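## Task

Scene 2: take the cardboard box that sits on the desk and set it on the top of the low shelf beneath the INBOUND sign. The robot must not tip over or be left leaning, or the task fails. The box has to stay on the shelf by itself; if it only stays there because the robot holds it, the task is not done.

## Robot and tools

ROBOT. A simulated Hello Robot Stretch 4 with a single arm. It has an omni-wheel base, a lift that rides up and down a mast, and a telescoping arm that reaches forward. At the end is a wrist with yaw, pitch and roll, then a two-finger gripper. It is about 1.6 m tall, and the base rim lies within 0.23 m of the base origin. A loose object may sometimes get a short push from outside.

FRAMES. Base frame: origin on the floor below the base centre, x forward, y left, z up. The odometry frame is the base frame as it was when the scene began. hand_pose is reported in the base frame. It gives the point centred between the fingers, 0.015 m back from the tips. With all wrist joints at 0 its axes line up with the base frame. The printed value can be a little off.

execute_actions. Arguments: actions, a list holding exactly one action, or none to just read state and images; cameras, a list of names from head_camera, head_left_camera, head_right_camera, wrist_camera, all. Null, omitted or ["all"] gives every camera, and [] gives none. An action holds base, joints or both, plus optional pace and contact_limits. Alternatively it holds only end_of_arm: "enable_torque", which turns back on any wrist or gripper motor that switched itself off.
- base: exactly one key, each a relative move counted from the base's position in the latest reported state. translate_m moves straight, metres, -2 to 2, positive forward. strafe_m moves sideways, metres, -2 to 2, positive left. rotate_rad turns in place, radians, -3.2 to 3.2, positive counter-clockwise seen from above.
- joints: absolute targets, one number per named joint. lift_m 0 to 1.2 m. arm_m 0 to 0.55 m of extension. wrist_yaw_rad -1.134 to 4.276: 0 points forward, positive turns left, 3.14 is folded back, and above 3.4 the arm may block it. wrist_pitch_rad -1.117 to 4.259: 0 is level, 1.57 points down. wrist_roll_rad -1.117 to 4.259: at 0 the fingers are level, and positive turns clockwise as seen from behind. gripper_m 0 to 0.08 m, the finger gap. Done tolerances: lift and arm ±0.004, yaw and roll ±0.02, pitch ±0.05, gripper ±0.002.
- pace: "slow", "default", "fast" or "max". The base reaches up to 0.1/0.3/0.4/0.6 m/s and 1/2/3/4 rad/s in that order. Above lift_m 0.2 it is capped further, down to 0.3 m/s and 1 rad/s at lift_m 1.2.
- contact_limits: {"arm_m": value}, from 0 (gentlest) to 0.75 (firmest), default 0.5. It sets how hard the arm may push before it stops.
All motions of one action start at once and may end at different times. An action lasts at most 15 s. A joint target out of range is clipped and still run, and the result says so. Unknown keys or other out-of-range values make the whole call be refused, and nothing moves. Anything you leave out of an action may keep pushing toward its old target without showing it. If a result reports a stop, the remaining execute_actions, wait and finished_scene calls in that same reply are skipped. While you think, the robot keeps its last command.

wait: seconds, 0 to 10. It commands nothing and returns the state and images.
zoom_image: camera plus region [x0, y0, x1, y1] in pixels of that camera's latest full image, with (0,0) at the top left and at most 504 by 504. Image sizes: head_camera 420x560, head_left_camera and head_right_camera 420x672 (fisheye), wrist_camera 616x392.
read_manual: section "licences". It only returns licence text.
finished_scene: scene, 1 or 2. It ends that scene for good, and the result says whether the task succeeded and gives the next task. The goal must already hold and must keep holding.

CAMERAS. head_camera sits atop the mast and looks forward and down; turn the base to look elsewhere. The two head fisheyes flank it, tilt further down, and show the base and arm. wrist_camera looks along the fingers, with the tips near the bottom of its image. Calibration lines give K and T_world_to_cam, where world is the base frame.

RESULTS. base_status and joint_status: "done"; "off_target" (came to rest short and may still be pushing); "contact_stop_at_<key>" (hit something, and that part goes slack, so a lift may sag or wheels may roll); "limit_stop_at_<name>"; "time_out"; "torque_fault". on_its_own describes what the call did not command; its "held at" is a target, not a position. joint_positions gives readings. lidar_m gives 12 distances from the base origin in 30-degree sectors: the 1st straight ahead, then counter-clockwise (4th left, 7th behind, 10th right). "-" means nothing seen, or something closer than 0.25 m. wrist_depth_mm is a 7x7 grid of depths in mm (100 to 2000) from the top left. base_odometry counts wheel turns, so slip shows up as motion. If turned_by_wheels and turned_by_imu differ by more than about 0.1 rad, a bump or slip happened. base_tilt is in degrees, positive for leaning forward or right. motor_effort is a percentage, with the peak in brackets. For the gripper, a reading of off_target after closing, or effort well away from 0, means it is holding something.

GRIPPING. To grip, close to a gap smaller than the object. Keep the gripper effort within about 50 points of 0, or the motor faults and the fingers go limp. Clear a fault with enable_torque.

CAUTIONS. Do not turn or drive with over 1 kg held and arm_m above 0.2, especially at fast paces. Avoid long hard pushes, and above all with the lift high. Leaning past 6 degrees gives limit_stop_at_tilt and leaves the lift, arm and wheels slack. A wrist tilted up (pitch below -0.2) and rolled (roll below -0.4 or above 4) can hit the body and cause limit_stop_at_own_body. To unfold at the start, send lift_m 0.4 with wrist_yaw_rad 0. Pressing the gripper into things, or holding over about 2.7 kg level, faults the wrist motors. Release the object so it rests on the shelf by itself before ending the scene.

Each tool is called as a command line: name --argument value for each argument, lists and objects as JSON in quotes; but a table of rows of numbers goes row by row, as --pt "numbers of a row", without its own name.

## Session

execute_actions --actions '[]'

Scene clock: 0.00 s.
base_odometry: x=+0.000 y=+0.000 heading=+0.000 (m, m, rad; odometry frame)
turned_by_wheels: +0.000 (rad since the last result)
turned_by_imu: +0.000 (rad since the last result)
base_tilt: forward=+0.1 right=-0.4 (deg)
lidar_m: 1.51 1.60 0.74 0.69 0.71 1.43 1.39 0.92 0.64 0.61 0.63 0.87
base_status: not commanded
joint_positions: lift_m=+0.169 arm_m=+0.001 wrist_yaw_rad=+3.161 wrist_pitch_rad=+0.020 wrist_roll_rad=-0.014 gripper_m=+0.040
joint_status: not commanded
motor_effort: lift_m=+19 arm_m=-1 wrist_yaw_rad=-2 wrist_pitch_rad=-9 wrist_roll_rad=-1 gripper_m=+1 wheel_0=+1 wheel_1=+0 wheel_2=+0 (%)
hand_pose: x=-0.0428 y=+0.0833 z=+0.3429 quat_wxyz=(-0.010, -0.010, -0.007, +1.000) (m; base frame)
wrist_depth_mm: - 137 151 - - 1661 1499 / - 111 138 - - 1863 1576 / - 114 139 - - - 1618 / - 139 196 - - - 1576 / 215 1430 1983 - 1921 1756 1464 / 222 1229 1138 1205 154 1138 1078 / 220 904 102 831 462 - 820
pictures: head_camera, head_left_camera, head_right_camera, wrist_camera
camera_calibration (this result's frames):
wrist_camera: T_world_to_cam=[[-0.0599151, 0.997773, -0.0292981, -0.0668222], [0.0622367, -0.0255597, -0.997734, 0.404152], [-0.996261, -0.0616028, -0.0605667, 0.137377], [0, 0, 0, 1]] pos_world=[0.107707, 0.0854663, 0.409599]
Images, in order (width x height): head_camera 420x560, head_left_camera 420x672, head_right_camera 420x672, wrist_camera 616x392.

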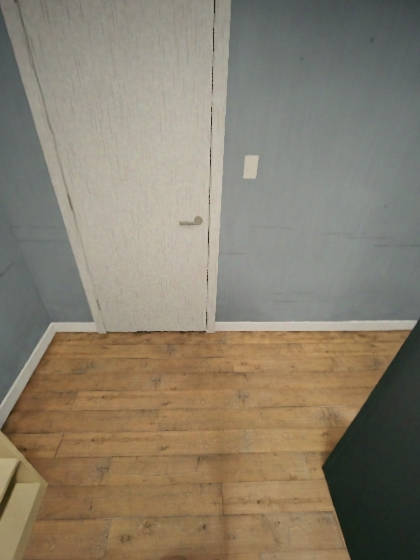

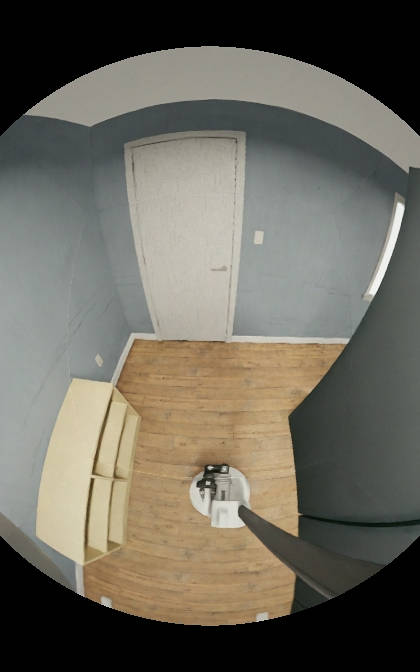

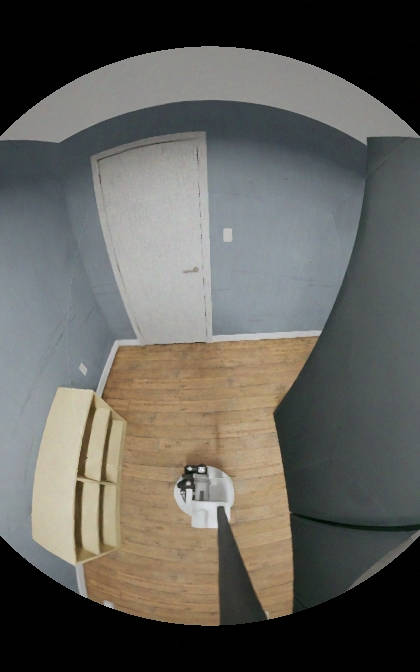

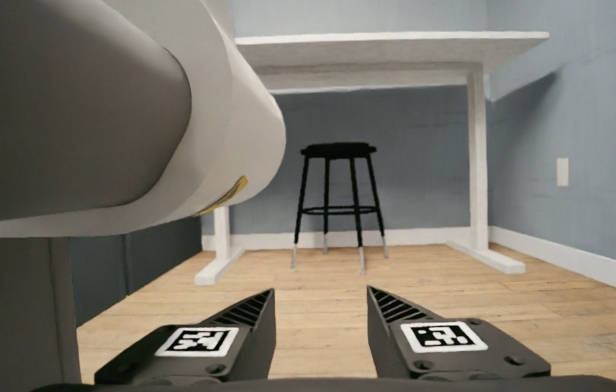

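The layout is mirrored, with the desk behind me. I'll turn left in two steps so I can read the near sign on the way.

execute_actions --actions '[{"base": {"rotate_rad": 2.0}, "joints": {"lift_m": 0.7, "wrist_yaw_rad": 0.0, "gripper_m": 0.08}, "pace": "max"}]' --cameras '["head_camera", "head_left_camera"]'

Scene clock: 11.47 s.
base_odometry: x=+0.000 y=+0.000 heading=+2.000 (m, m, rad; odometry frame)
turned_by_wheels: +2.000 (rad since the last result)
turned_by_imu: +1.969 (rad since the last result)
base_tilt: forward=+0.1 right=-0.5 (deg)
lidar_m: 0.69 0.90 1.36 1.02 0.66 0.61 0.62 0.81 1.53 1.59 0.77 0.68
base_status: done
joint_positions: lift_m=+0.700 arm_m=+0.001 wrist_yaw_rad=+0.000 wrist_pitch_rad=+0.020 wrist_roll_rad=-0.014 gripper_m=+0.080
joint_status: all done
motor_effort: lift_m=+20(21) arm_m=-1(1) wrist_yaw_rad=-3(13) wrist_pitch_rad=-9(10) wrist_roll_rad=+0(1) gripper_m=+2(4) wheel_0=+1(10) wheel_1=+2(9) wheel_2=+2(12) (%)
hand_pose: x=+0.3842 y=-0.0873 z=+0.8738 quat_wxyz=(+1.000, -0.007, +0.010, +0.000) (m; base frame)
wrist_depth_mm: 1336 1205 1025 917 831 750 707 / 1336 1182 1025 931 842 750 707 / 1397 1182 1060 931 854 778 723 / 1366 1229 1042 946 854 788 723 / 1430 1229 1078 946 854 788 715 / 1464 1255 878 931 866 139 723 / - 102 150 676 647 - -
pictures: head_camera, head_left_camera
Images, in order (width x height): head_camera 420x560, head_left_camera 420x672.

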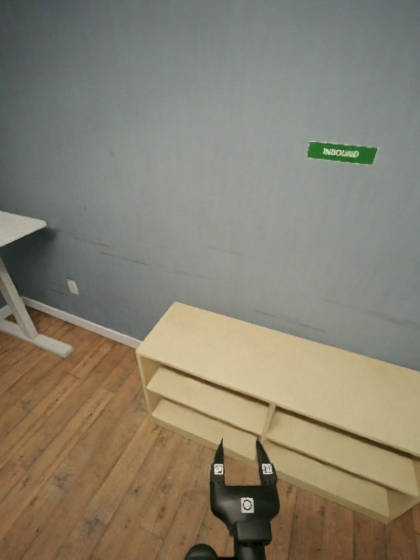

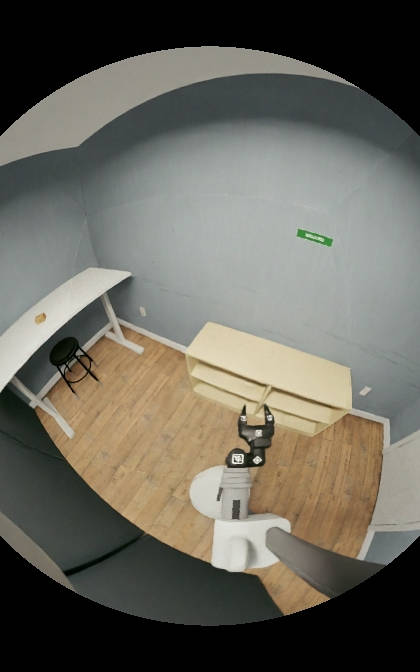

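zoom_image --camera "head_camera" --region '[295, 130, 390, 175]'

zoom_image --camera "head_left_camera" --region '[0, 260, 140, 400]'

Region (295, 130, 390, 175) of head_camera's 420x560 image, scaled by 5.305, with more detail than that image has; it fills the top 239 rows of this view, and the rest is white.

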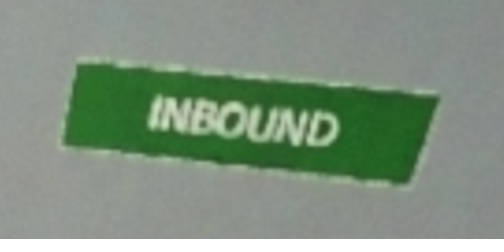

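Region (0, 260, 140, 400) of head_left_camera's 420x672 image, scaled by 3.600, with more detail than that image has.

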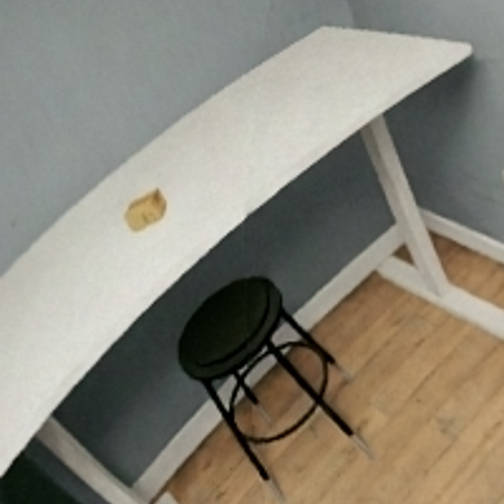

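INBOUND is this near shelf. Next I'll turn toward the box on the desk and raise the lift.

execute_actions --actions '[{"base": {"rotate_rad": 1.12}, "joints": {"lift_m": 1.17, "wrist_pitch_rad": 1.57}, "pace": "max"}]' --cameras '["head_camera", "head_left_camera", "head_right_camera"]'

Scene clock: 19.23 s.
base_odometry: x=+0.000 y=+0.000 heading=+3.121 (m, m, rad; odometry frame)
turned_by_wheels: +1.120 (rad since the last result)
turned_by_imu: +1.103 (rad since the last result)
base_tilt: forward=+0.0 right=-0.4 (deg)
lidar_m: 1.34 0.95 0.65 0.58 0.64 0.88 1.55 1.64 0.75 0.69 0.71 1.46
base_status: done
joint_positions: lift_m=+1.170 arm_m=+0.001 wrist_yaw_rad=+0.000 wrist_pitch_rad=+1.570 wrist_roll_rad=-0.014 gripper_m=+0.080
joint_status: all done
motor_effort: lift_m=+21(25) arm_m=-1(1) wrist_yaw_rad=-2(3) wrist_pitch_rad=-2(9) wrist_roll_rad=-1(4) gripper_m=+3(1) wheel_0=+1(6) wheel_1=+2(8) wheel_2=+1(9) (%)
hand_pose: x=+0.1717 y=-0.0874 z=+1.1354 quat_wxyz=(+0.707, -0.005, +0.707, +0.005) (m; base frame)
wrist_depth_mm: 1060 1255 1281 1281 1255 1205 891 / 1042 1308 1281 1281 1255 1229 917 / 1025 1281 1255 1255 1281 1205 917 / 976 1308 1308 1281 1281 1281 1160 / 976 1281 1308 1042 1255 1255 1060 / 991 1281 1078 1098 1308 139 1060 / - 102 150 1281 1308 - -
pictures: head_camera, head_left_camera, head_right_camera
Images, in order (width x height): head_camera 420x560, head_left_camera 420x672, head_right_camera 420x672.

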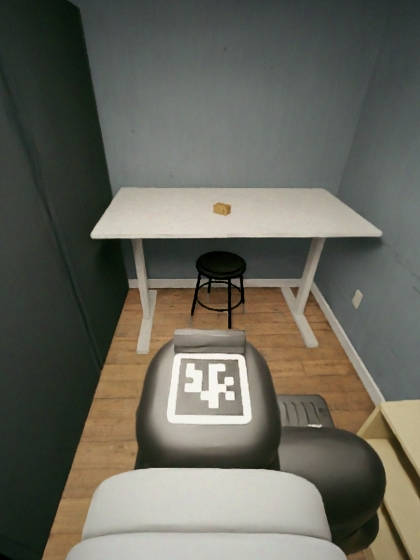

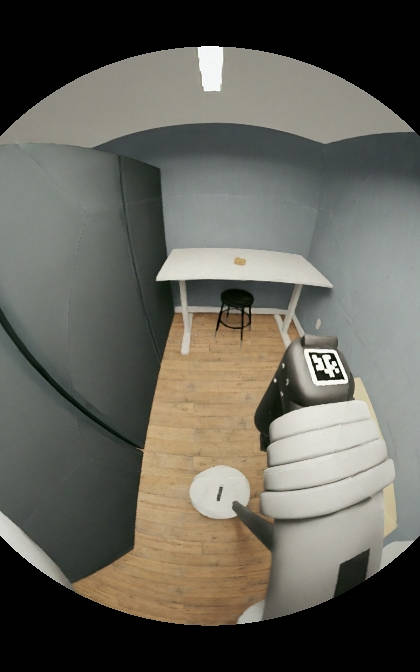

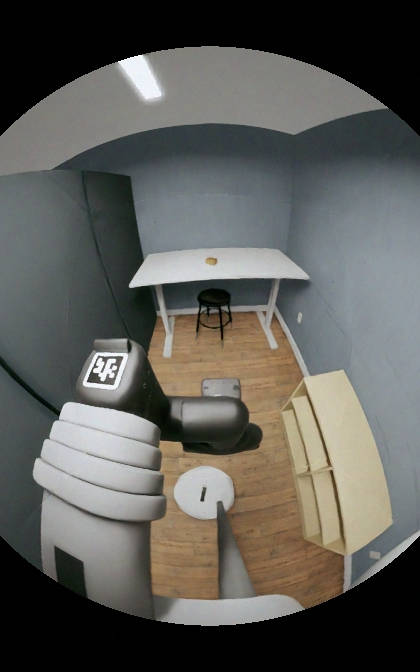

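zoom_image --camera "head_camera" --region '[190, 180, 260, 245]'

Region (190, 180, 260, 245) of head_camera's 420x560 image, scaled by 7.200, with more detail than that image has; it fills the top 468 rows of this view, and the rest is white.

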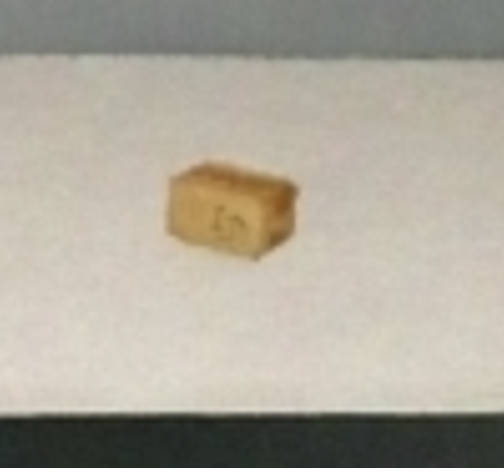

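execute_actions --actions '[{"base": {"translate_m": 1.02}, "joints": {"arm_m": 0.475, "wrist_roll_rad": 2.17}, "pace": "max"}]' --cameras '["wrist_camera", "head_right_camera", "head_camera"]'

Scene clock: 37.80 s.
base_odometry: x=-1.020 y=+0.021 heading=+3.121 (m, m, rad; odometry frame)
turned_by_wheels: +0.000 (rad since the last result)
turned_by_imu: +0.000 (rad since the last result)
base_tilt: forward=+0.0 right=-0.5 (deg)
lidar_m: 0.31 0.33 0.45 0.66 0.68 0.90 2.64 0.98 0.75 1.03 0.53 0.34
base_status: done
joint_positions: lift_m=+1.170 arm_m=+0.474 wrist_yaw_rad=+0.000 wrist_pitch_rad=+1.570 wrist_roll_rad=+2.170 gripper_m=+0.080
joint_status: all done
motor_effort: lift_m=+21(21) arm_m=+4(6) wrist_yaw_rad=-3(1) wrist_pitch_rad=-1(3) wrist_roll_rad=+0(0) gripper_m=+0(2) wheel_0=+1(5) wheel_1=+2(11) wheel_2=+1(10) (%)
hand_pose: x=+0.6454 y=-0.0874 z=+1.1354 quat_wxyz=(+0.330, +0.626, +0.330, -0.625) (m; base frame)
wrist_depth_mm: 334 332 329 325 324 319 319 / 338 336 330 327 325 322 319 / 342 336 334 332 327 322 322 / 343 342 338 330 330 325 325 / 347 342 336 338 286 329 327 / 349 343 343 336 334 139 327 / - 102 150 342 338 - -
pictures: head_camera, head_right_camera, wrist_camera
camera_calibration (this result's frames):
wrist_camera: T_world_to_cam=[[-0.800544, 0.597788, -0.0421908, 0.625624], [0.59635, 0.801607, 0.0423376, -0.305639], [0.0591293, 0.00873264, -0.998212, 1.25005], [0, 0, 0, 1]] pos_world=[0.609193, -0.139904, 1.28715]
Images, in order (width x height): head_camera 420x560, head_right_camera 420x672, wrist_camera 616x392.

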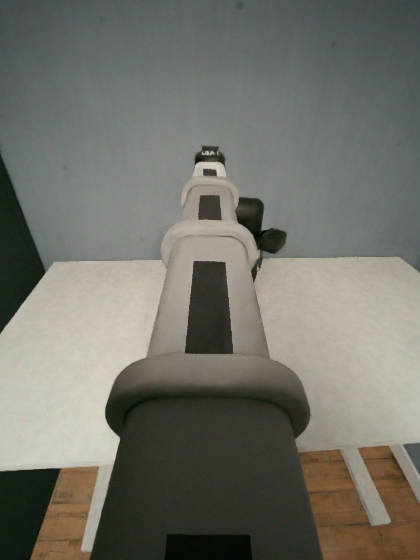

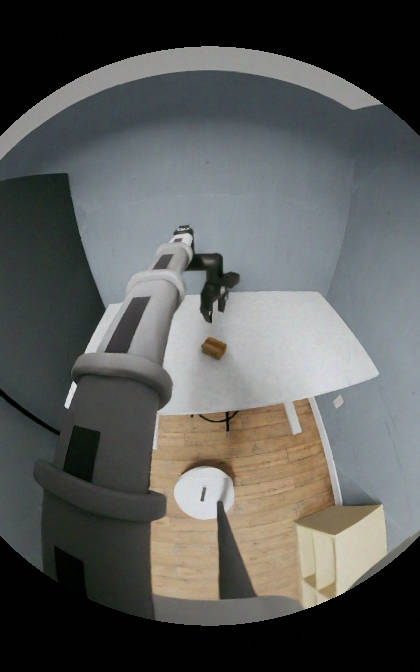

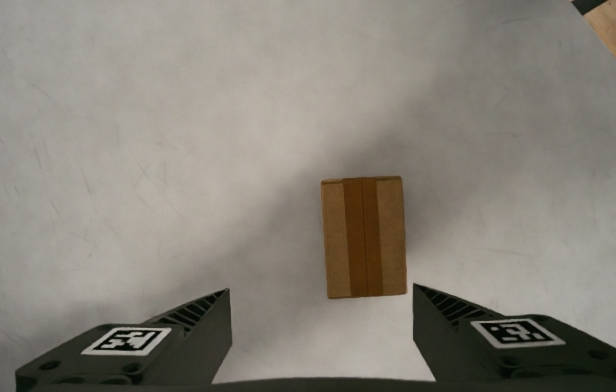

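execute_actions --actions '[{"joints": {"arm_m": 0.437, "lift_m": 1.075, "wrist_roll_rad": 2.15}, "pace": "fast"}]' --cameras '["wrist_camera"]'

Scene clock: 46.70 s.
base_odometry: x=-1.020 y=+0.021 heading=+3.121 (m, m, rad; odometry frame)
turned_by_wheels: +0.000 (rad since the last result)
turned_by_imu: +0.001 (rad since the last result)
base_tilt: forward=+0.1 right=-0.5 (deg)
lidar_m: 0.31 0.33 0.45 0.64 0.68 0.93 2.60 0.98 0.77 1.05 0.54 0.36
base_status: not commanded
joint_positions: lift_m=+1.075 arm_m=+0.438 wrist_yaw_rad=+0.000 wrist_pitch_rad=+1.570 wrist_roll_rad=+2.150 gripper_m=+0.080
joint_status: all done
motor_effort: lift_m=+16(20) arm_m=-5(6) wrist_yaw_rad=-2(3) wrist_pitch_rad=-2(1) wrist_roll_rad=-1(7) gripper_m=+0(4) wheel_0=+1(1) wheel_1=+2(2) wheel_2=+1(1) (%)
hand_pose: x=+0.6089 y=-0.0874 z=+1.0408 quat_wxyz=(+0.336, +0.622, +0.336, -0.622) (m; base frame)
wrist_depth_mm: 240 239 237 234 232 229 229 / 242 240 238 234 232 231 229 / 244 242 239 238 235 233 230 / 247 244 241 238 237 234 231 / 249 246 243 190 237 236 234 / 250 248 245 191 191 139 235 / - 102 150 194 191 - -
pictures: wrist_camera
camera_calibration (this result's frames):
wrist_camera: T_world_to_cam=[[-0.811797, 0.582431, -0.041944, 0.597684], [0.580988, 0.812821, 0.0421352, -0.269336], [0.0586338, 0.00983624, -0.998231, 1.1582], [0, 0, 0, 1]] pos_world=[0.57377, -0.14058, 1.19257]
Images, in order (width x height): wrist_camera 616x392.

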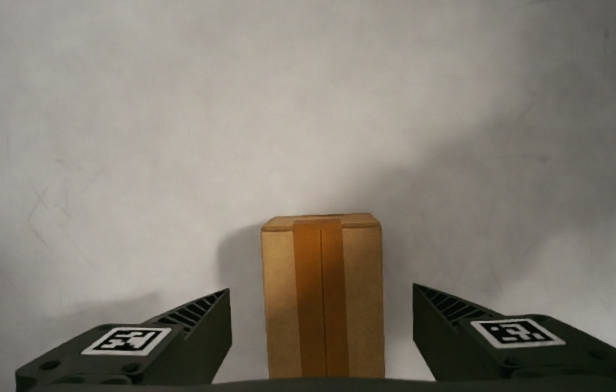

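execute_actions --actions '[{"joints": {"lift_m": 1.015}}]' --cameras '["wrist_camera"]'

Scene clock: 49.57 s.
base_odometry: x=-1.020 y=+0.021 heading=+3.121 (m, m, rad; odometry frame)
turned_by_wheels: +0.000 (rad since the last result)
turned_by_imu: +0.001 (rad since the last result)
base_tilt: forward=+0.1 right=-0.3 (deg)
lidar_m: 0.33 0.34 0.44 0.65 0.68 0.93 2.59 0.97 0.75 1.04 0.53 0.37
base_status: not commanded
joint_positions: lift_m=+1.015 arm_m=+0.438 wrist_yaw_rad=+0.000 wrist_pitch_rad=+1.570 wrist_roll_rad=+2.150 gripper_m=+0.080
joint_status: all done
motor_effort: lift_m=+16(19) arm_m=-5(5) wrist_yaw_rad=-2(2) wrist_pitch_rad=-2(2) wrist_roll_rad=-2(3) gripper_m=+2(3) wheel_0=+1(1) wheel_1=+2(2) wheel_2=+1(1) (%)
hand_pose: x=+0.6089 y=-0.0874 z=+0.9808 quat_wxyz=(+0.336, +0.622, +0.336, -0.622) (m; base frame)
wrist_depth_mm: 181 178 177 175 174 171 - / 181 180 178 176 175 173 171 / 183 182 179 177 176 174 173 / 185 182 181 179 177 176 174 / 186 185 182 131 163 177 175 / 188 185 147 131 131 139 177 / - 102 133 132 131 - -
pictures: wrist_camera
camera_calibration (this result's frames):
wrist_camera: T_world_to_cam=[[-0.811797, 0.582431, -0.041944, 0.595167], [0.580988, 0.812821, 0.0421352, -0.266808], [0.0586338, 0.00983625, -0.998231, 1.0983], [0, 0, 0, 1]] pos_world=[0.573769, -0.14058, 1.13257]
Images, in order (width x height): wrist_camera 616x392.

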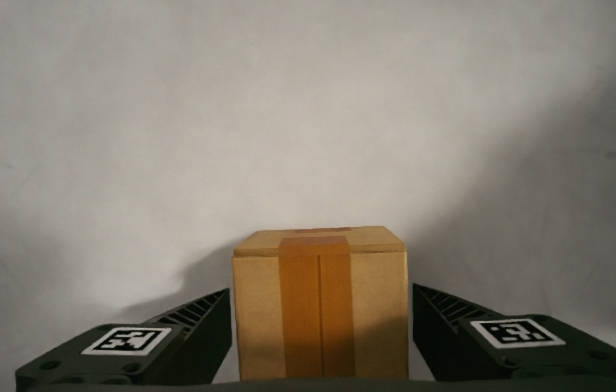

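execute_actions --actions '[{"joints": {"gripper_m": 0.045}}]' --cameras '["wrist_camera"]'

Scene clock: 51.53 s.
base_odometry: x=-1.020 y=+0.021 heading=+3.121 (m, m, rad; odometry frame)
turned_by_wheels: +0.000 (rad since the last result)
turned_by_imu: +0.001 (rad since the last result)
base_tilt: forward=+0.0 right=-0.4 (deg)
lidar_m: 0.33 0.31 0.45 0.64 0.66 0.91 2.59 1.01 0.74 1.05 0.51 0.35
base_status: not commanded
joint_positions: lift_m=+1.015 arm_m=+0.438 wrist_yaw_rad=+0.000 wrist_pitch_rad=+1.570 wrist_roll_rad=+2.150 gripper_m=+0.059
joint_status: gripper_m off_target (ended at +0.059, target +0.045)
on_its_own: gripper_m is held at +0.054, not at your +0.045, by its contact guard: the fingers met something
motor_effort: lift_m=+16(16) arm_m=-5(5) wrist_yaw_rad=-2(2) wrist_pitch_rad=-1(2) wrist_roll_rad=+0(3) gripper_m=-34(37) wheel_0=+1(1) wheel_1=+2(2) wheel_2=+1(1) (%)
hand_pose: x=+0.6089 y=-0.0874 z=+0.9808 quat_wxyz=(+0.336, +0.622, +0.336, -0.622) (m; base frame)
wrist_depth_mm: 180 178 177 175 174 172 - / 182 180 178 176 175 173 172 / 183 181 180 178 176 174 172 / 185 183 181 179 178 175 174 / 186 183 182 131 162 177 176 / 187 185 132 131 130 177 177 / 190 - 128 132 131 - -
pictures: wrist_camera
camera_calibration (this result's frames):
wrist_camera: T_world_to_cam=[[-0.811828, 0.582389, -0.041921, 0.595153], [0.580948, 0.81285, 0.0421187, -0.26676], [0.058605, 0.00983922, -0.998233, 1.09832], [0, 0, 0, 1]] pos_world=[0.573769, -0.140582, 1.13257]
Images, in order (width x height): wrist_camera 616x392.

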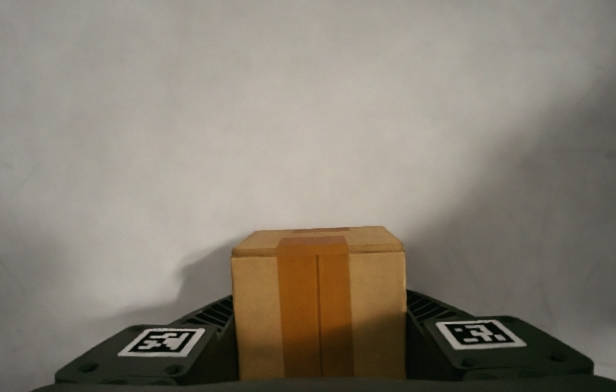

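execute_actions --actions '[{"joints": {"lift_m": 1.055}, "pace": "fast"}]' --cameras '["wrist_camera", "head_right_camera"]'

Scene clock: 55.43 s.
base_odometry: x=-1.020 y=+0.021 heading=+3.121 (m, m, rad; odometry frame)
turned_by_wheels: +0.000 (rad since the last result)
turned_by_imu: +0.001 (rad since the last result)
base_tilt: forward=+0.1 right=-0.3 (deg)
lidar_m: 0.32 0.34 0.44 0.65 0.66 0.92 2.59 0.99 0.75 1.02 0.50 0.33
base_status: not commanded
joint_positions: lift_m=+1.055 arm_m=+0.438 wrist_yaw_rad=+0.000 wrist_pitch_rad=+1.570 wrist_roll_rad=+2.150 gripper_m=+0.059
joint_status: all done
on_its_own: gripper_m is held at +0.054, not at your +0.045, by its contact guard: the fingers met something
motor_effort: lift_m=+22(24) arm_m=-5(5) wrist_yaw_rad=-2(2) wrist_pitch_rad=-1(2) wrist_roll_rad=-3(2) gripper_m=-35(35) wheel_0=+1(1) wheel_1=+2(1) wheel_2=+1(1) (%)
hand_pose: x=+0.6089 y=-0.0874 z=+1.0203 quat_wxyz=(+0.336, +0.622, +0.336, -0.622) (m; base frame)
wrist_depth_mm: 219 217 215 213 211 209 208 / 222 219 217 215 213 211 210 / 223 221 219 216 214 212 211 / 225 224 220 218 216 213 212 / 227 225 221 131 163 216 214 / 228 225 132 131 130 216 216 / 231 - 128 132 131 - -
pictures: head_right_camera, wrist_camera
camera_calibration (this result's frames):
wrist_camera: T_world_to_cam=[[-0.811829, 0.582389, -0.0419211, 0.596809], [0.580947, 0.812851, 0.0421187, -0.268423], [0.0586051, 0.00983927, -0.998233, 1.1378], [0, 0, 0, 1]] pos_world=[0.573766, -0.140582, 1.17211]
Images, in order (width x height): head_right_camera 420x672, wrist_camera 616x392.

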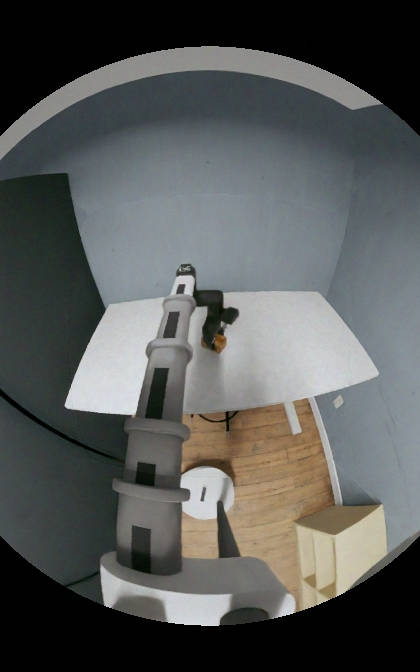

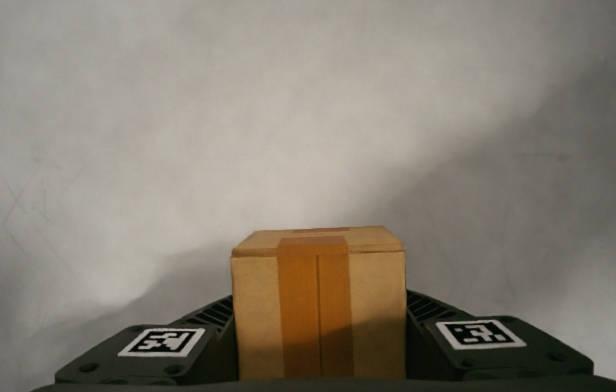

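The box is light and held firmly. I'll swing clockwise toward the INBOUND shelf, keeping the box above the desk.

execute_actions --actions '[{"base": {"rotate_rad": -2.22}, "pace": "fast"}]' --cameras '["head_camera", "head_right_camera", "wrist_camera"]'

Scene clock: 65.80 s.
base_odometry: x=-1.020 y=+0.021 heading=+0.901 (m, m, rad; odometry frame)
turned_by_wheels: -2.220 (rad since the last result)
turned_by_imu: -2.181 (rad since the last result)
base_tilt: forward=+0.1 right=-0.4 (deg)
lidar_m: 0.76 0.91 0.64 0.36 0.32 0.32 0.43 0.65 0.64 0.82 1.63 1.13
base_status: done
joint_positions: lift_m=+1.055 arm_m=+0.438 wrist_yaw_rad=+0.000 wrist_pitch_rad=+1.570 wrist_roll_rad=+2.150 gripper_m=+0.059
joint_status: not commanded
on_its_own: gripper_m is held at +0.054, not at your +0.045, by its contact guard: the fingers met something
motor_effort: lift_m=+21(22) arm_m=-5(5) wrist_yaw_rad=-3(4) wrist_pitch_rad=-1(0) wrist_roll_rad=-3(2) gripper_m=-35(34) wheel_0=+1(7) wheel_1=+2(4) wheel_2=+0(6) (%)
hand_pose: x=+0.6090 y=-0.0874 z=+1.0204 quat_wxyz=(+0.337, +0.622, +0.336, -0.622) (m; base frame)
wrist_depth_mm: 1160 1160 1138 1138 1118 1025 904 / 1160 1182 1138 1138 1138 917 904 / 1182 1182 1182 1182 1138 960 917 / 1182 1160 1160 1182 1182 1160 1118 / 854 1138 1118 131 163 1182 1138 / 585 842 132 131 130 1160 1138 / 591 - 128 132 130 - -
pictures: head_camera, head_right_camera, wrist_camera
camera_calibration (this result's frames):
wrist_camera: T_world_to_cam=[[-0.812016, 0.58211, -0.042167, 0.597238], [0.580655, 0.81305, 0.0422947, -0.268472], [0.0589041, 0.00985947, -0.998215, 1.13768], [0, 0, 0, 1]] pos_world=[0.573842, -0.140594, 1.17218]
Images, in order (width x height): head_camera 420x560, head_right_camera 420x672, wrist_camera 616x392.

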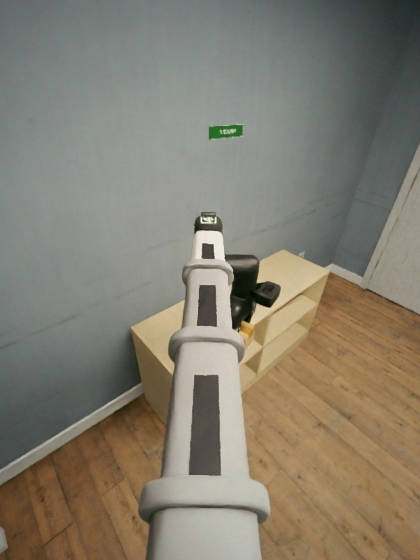

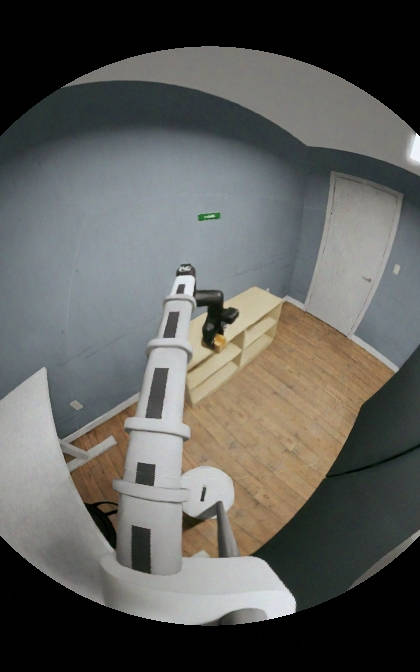

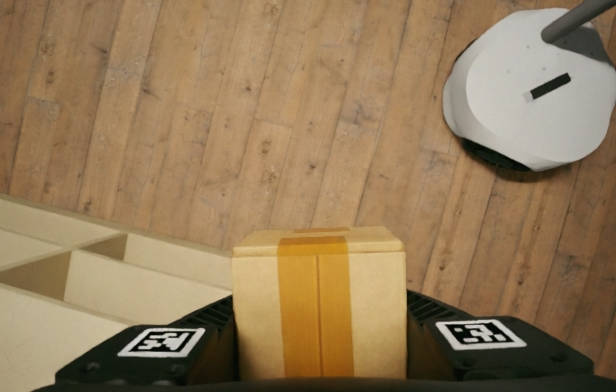

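execute_actions --actions '[{"base": {"translate_m": 0.46}, "joints": {"arm_m": 0.54, "lift_m": 0.72}, "pace": "fast"}]' --cameras '["head_camera", "head_right_camera", "wrist_camera"]'

Scene clock: 80.10 s.
base_odometry: x=-0.734 y=+0.382 heading=+0.901 (m, m, rad; odometry frame)
turned_by_wheels: +0.000 (rad since the last result)
turned_by_imu: +0.001 (rad since the last result)
base_tilt: forward=+0.1 right=-0.4 (deg)
lidar_m: 0.29 0.29 0.70 0.71 0.61 0.63 0.79 1.01 1.02 1.25 2.29 0.57
base_status: done
joint_positions: lift_m=+0.720 arm_m=+0.539 wrist_yaw_rad=+0.000 wrist_pitch_rad=+1.570 wrist_roll_rad=+2.150 gripper_m=+0.059
joint_status: all done
on_its_own: gripper_m is held at +0.054, not at your +0.045, by its contact guard: the fingers met something
motor_effort: lift_m=+17(19) arm_m=+5(6) wrist_yaw_rad=-2(1) wrist_pitch_rad=-1(3) wrist_roll_rad=-3(1) gripper_m=-36(36) wheel_0=+0(8) wheel_1=+0(9) wheel_2=+2(9) (%)
hand_pose: x=+0.7103 y=-0.0874 z=+0.6857 quat_wxyz=(+0.336, +0.622, +0.336, -0.622) (m; base frame)
wrist_depth_mm: 224 223 220 218 217 213 213 / 227 224 223 221 219 214 214 / 228 227 224 222 220 218 216 / 231 229 225 224 222 219 217 / 232 230 227 131 163 221 219 / 234 232 132 131 130 220 220 / 236 - 128 132 131 - -
pictures: head_camera, head_right_camera, wrist_camera
camera_calibration (this result's frames):
wrist_camera: T_world_to_cam=[[-0.811976, 0.582181, -0.0419682, 0.665229], [0.580736, 0.813, 0.0421523, -0.313105], [0.0586604, 0.00985418, -0.998229, 0.797818], [0, 0, 0, 1]] pos_world=[0.675181, -0.140591, 0.837522]
Images, in order (width x height): head_camera 420x560, head_right_camera 420x672, wrist_camera 616x392.

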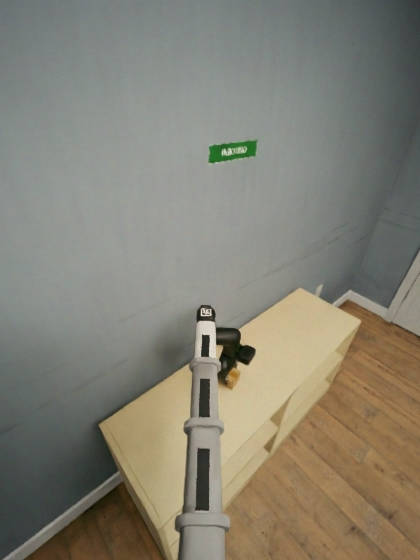

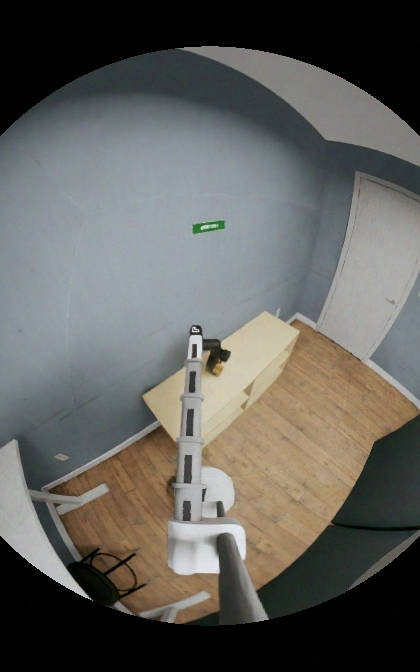

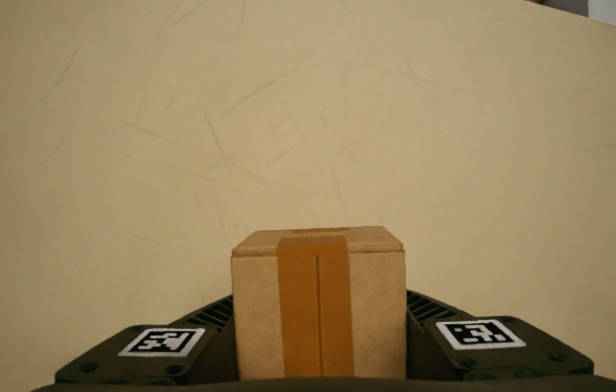

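execute_actions --actions '[{"joints": {"lift_m": 0.6765}}]' --cameras '["wrist_camera"]'

Scene clock: 82.97 s.
base_odometry: x=-0.734 y=+0.382 heading=+0.901 (m, m, rad; odometry frame)
turned_by_wheels: +0.000 (rad since the last result)
turned_by_imu: +0.001 (rad since the last result)
base_tilt: forward=+0.1 right=-0.4 (deg)
lidar_m: 0.33 0.30 0.70 0.71 0.61 0.61 0.78 1.01 1.01 1.26 2.27 0.55
base_status: not commanded
joint_positions: lift_m=+0.677 arm_m=+0.539 wrist_yaw_rad=+0.000 wrist_pitch_rad=+1.570 wrist_roll_rad=+2.150 gripper_m=+0.059
joint_status: all done
on_its_own: gripper_m is held at +0.054, not at your +0.045, by its contact guard: the fingers met something
motor_effort: lift_m=+17(15) arm_m=+4(4) wrist_yaw_rad=-2(2) wrist_pitch_rad=-1(2) wrist_roll_rad=-1(3) gripper_m=-35(35) wheel_0=+0(0) wheel_1=+0(0) wheel_2=+2(2) (%)
hand_pose: x=+0.7103 y=-0.0874 z=+0.6422 quat_wxyz=(+0.336, +0.622, +0.336, -0.622) (m; base frame)
wrist_depth_mm: 181 180 178 176 174 173 - / 183 180 179 177 175 174 172 / 185 182 180 179 177 175 173 / 186 184 181 180 179 176 175 / 187 186 183 131 163 178 177 / 188 186 132 131 130 179 178 / 191 - 128 132 131 - -
pictures: wrist_camera
camera_calibration (this result's frames):
wrist_camera: T_world_to_cam=[[-0.811976, 0.58218, -0.041968, 0.663405], [0.580736, 0.813, 0.0421522, -0.311272], [0.0586602, 0.0098542, -0.998229, 0.754406], [0, 0, 0, 1]] pos_world=[0.675182, -0.140591, 0.794032]
Images, in order (width x height): wrist_camera 616x392.

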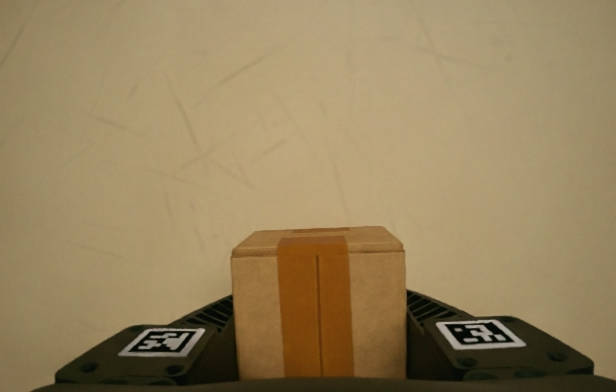

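The box is within about 1 mm of the surface, so I'll release it.

execute_actions --actions '[{"joints": {"gripper_m": 0.08}}]' --cameras '["wrist_camera"]'

Scene clock: 84.97 s.
base_odometry: x=-0.734 y=+0.382 heading=+0.901 (m, m, rad; odometry frame)
turned_by_wheels: +0.000 (rad since the last result)
turned_by_imu: +0.001 (rad since the last result)
base_tilt: forward=+0.2 right=-0.4 (deg)
lidar_m: 0.32 0.29 0.69 0.73 0.62 0.62 0.80 0.99 1.02 1.26 2.29 0.53
base_status: not commanded
joint_positions: lift_m=+0.677 arm_m=+0.539 wrist_yaw_rad=+0.000 wrist_pitch_rad=+1.570 wrist_roll_rad=+2.150 gripper_m=+0.080
joint_status: all done
motor_effort: lift_m=+17(17) arm_m=+5(4) wrist_yaw_rad=-2(2) wrist_pitch_rad=-1(2) wrist_roll_rad=-3(1) gripper_m=+3(34) wheel_0=+0(1) wheel_1=+0(0) wheel_2=+2(2) (%)
hand_pose: x=+0.7103 y=-0.0874 z=+0.6422 quat_wxyz=(+0.336, +0.622, +0.336, -0.622) (m; base frame)
wrist_depth_mm: 181 180 178 176 174 172 - / 183 181 179 178 175 173 172 / 185 183 180 179 177 176 174 / 186 184 182 180 178 177 175 / 187 185 183 132 165 178 177 / 189 186 147 132 132 139 178 / - 102 134 133 133 - -
pictures: wrist_camera
camera_calibration (this result's frames):
wrist_camera: T_world_to_cam=[[-0.811988, 0.582162, -0.0419797, 0.663424], [0.580717, 0.813013, 0.0421605, -0.311267], [0.0586743, 0.00985552, -0.998229, 0.754395], [0, 0, 0, 1]] pos_world=[0.675187, -0.140592, 0.794032]
Images, in order (width x height): wrist_camera 616x392.

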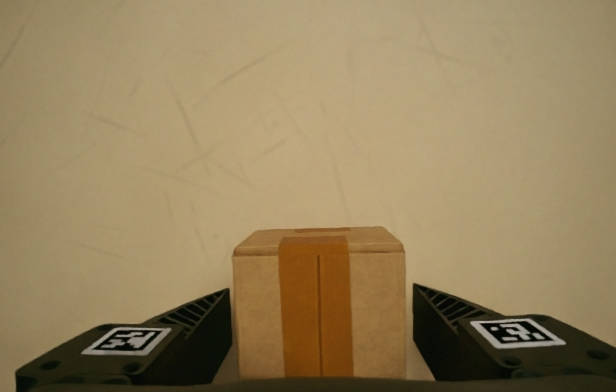

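execute_actions --actions '[{"joints": {"lift_m": 0.78}, "pace": "fast"}]' --cameras '["wrist_camera", "head_camera"]'

Scene clock: 89.33 s.
base_odometry: x=-0.734 y=+0.382 heading=+0.901 (m, m, rad; odometry frame)
turned_by_wheels: +0.000 (rad since the last result)
turned_by_imu: +0.001 (rad since the last result)
base_tilt: forward=+0.1 right=-0.5 (deg)
lidar_m: 0.32 0.30 0.70 0.71 0.64 0.64 0.78 1.00 1.01 1.24 2.25 0.57
base_status: not commanded
joint_positions: lift_m=+0.780 arm_m=+0.539 wrist_yaw_rad=+0.000 wrist_pitch_rad=+1.570 wrist_roll_rad=+2.150 gripper_m=+0.080
joint_status: all done
motor_effort: lift_m=+22(28) arm_m=+4(4) wrist_yaw_rad=-3(2) wrist_pitch_rad=-1(1) wrist_roll_rad=+0(0) gripper_m=+3(2) wheel_0=+0(0) wheel_1=+0(0) wheel_2=+2(2) (%)
hand_pose: x=+0.7103 y=-0.0874 z=+0.7453 quat_wxyz=(+0.336, +0.622, +0.336, -0.622) (m; base frame)
wrist_depth_mm: 286 282 279 276 276 798 661 / 287 285 283 279 273 273 271 / 290 287 285 281 279 277 273 / 291 290 286 282 281 277 277 / 294 291 286 236 281 279 278 / 296 293 290 238 236 139 279 / - 102 150 289 287 - -
pictures: head_camera, wrist_camera
camera_calibration (this result's frames):
wrist_camera: T_world_to_cam=[[-0.811988, 0.582162, -0.0419798, 0.667752], [0.580717, 0.813013, 0.0421606, -0.315613], [0.0586744, 0.00985553, -0.998229, 0.857279], [0, 0, 0, 1]] pos_world=[0.675188, -0.140592, 0.897099]
Images, in order (width x height): head_camera 420x560, wrist_camera 616x392.

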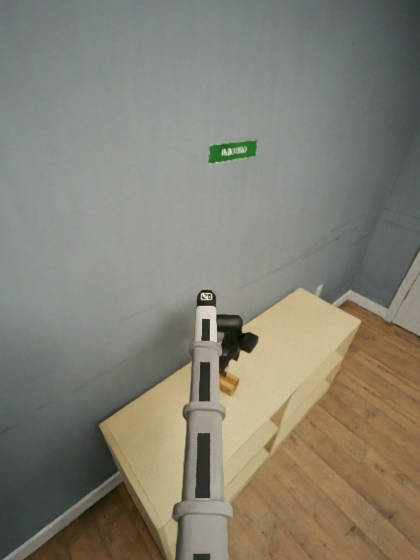

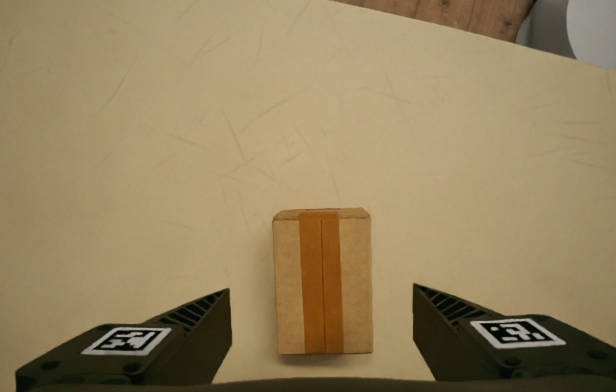

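The box is sitting on the INBOUND shelf top and the gripper is clear of it.

finished_scene --scene 2

The scene is finished: the task was done.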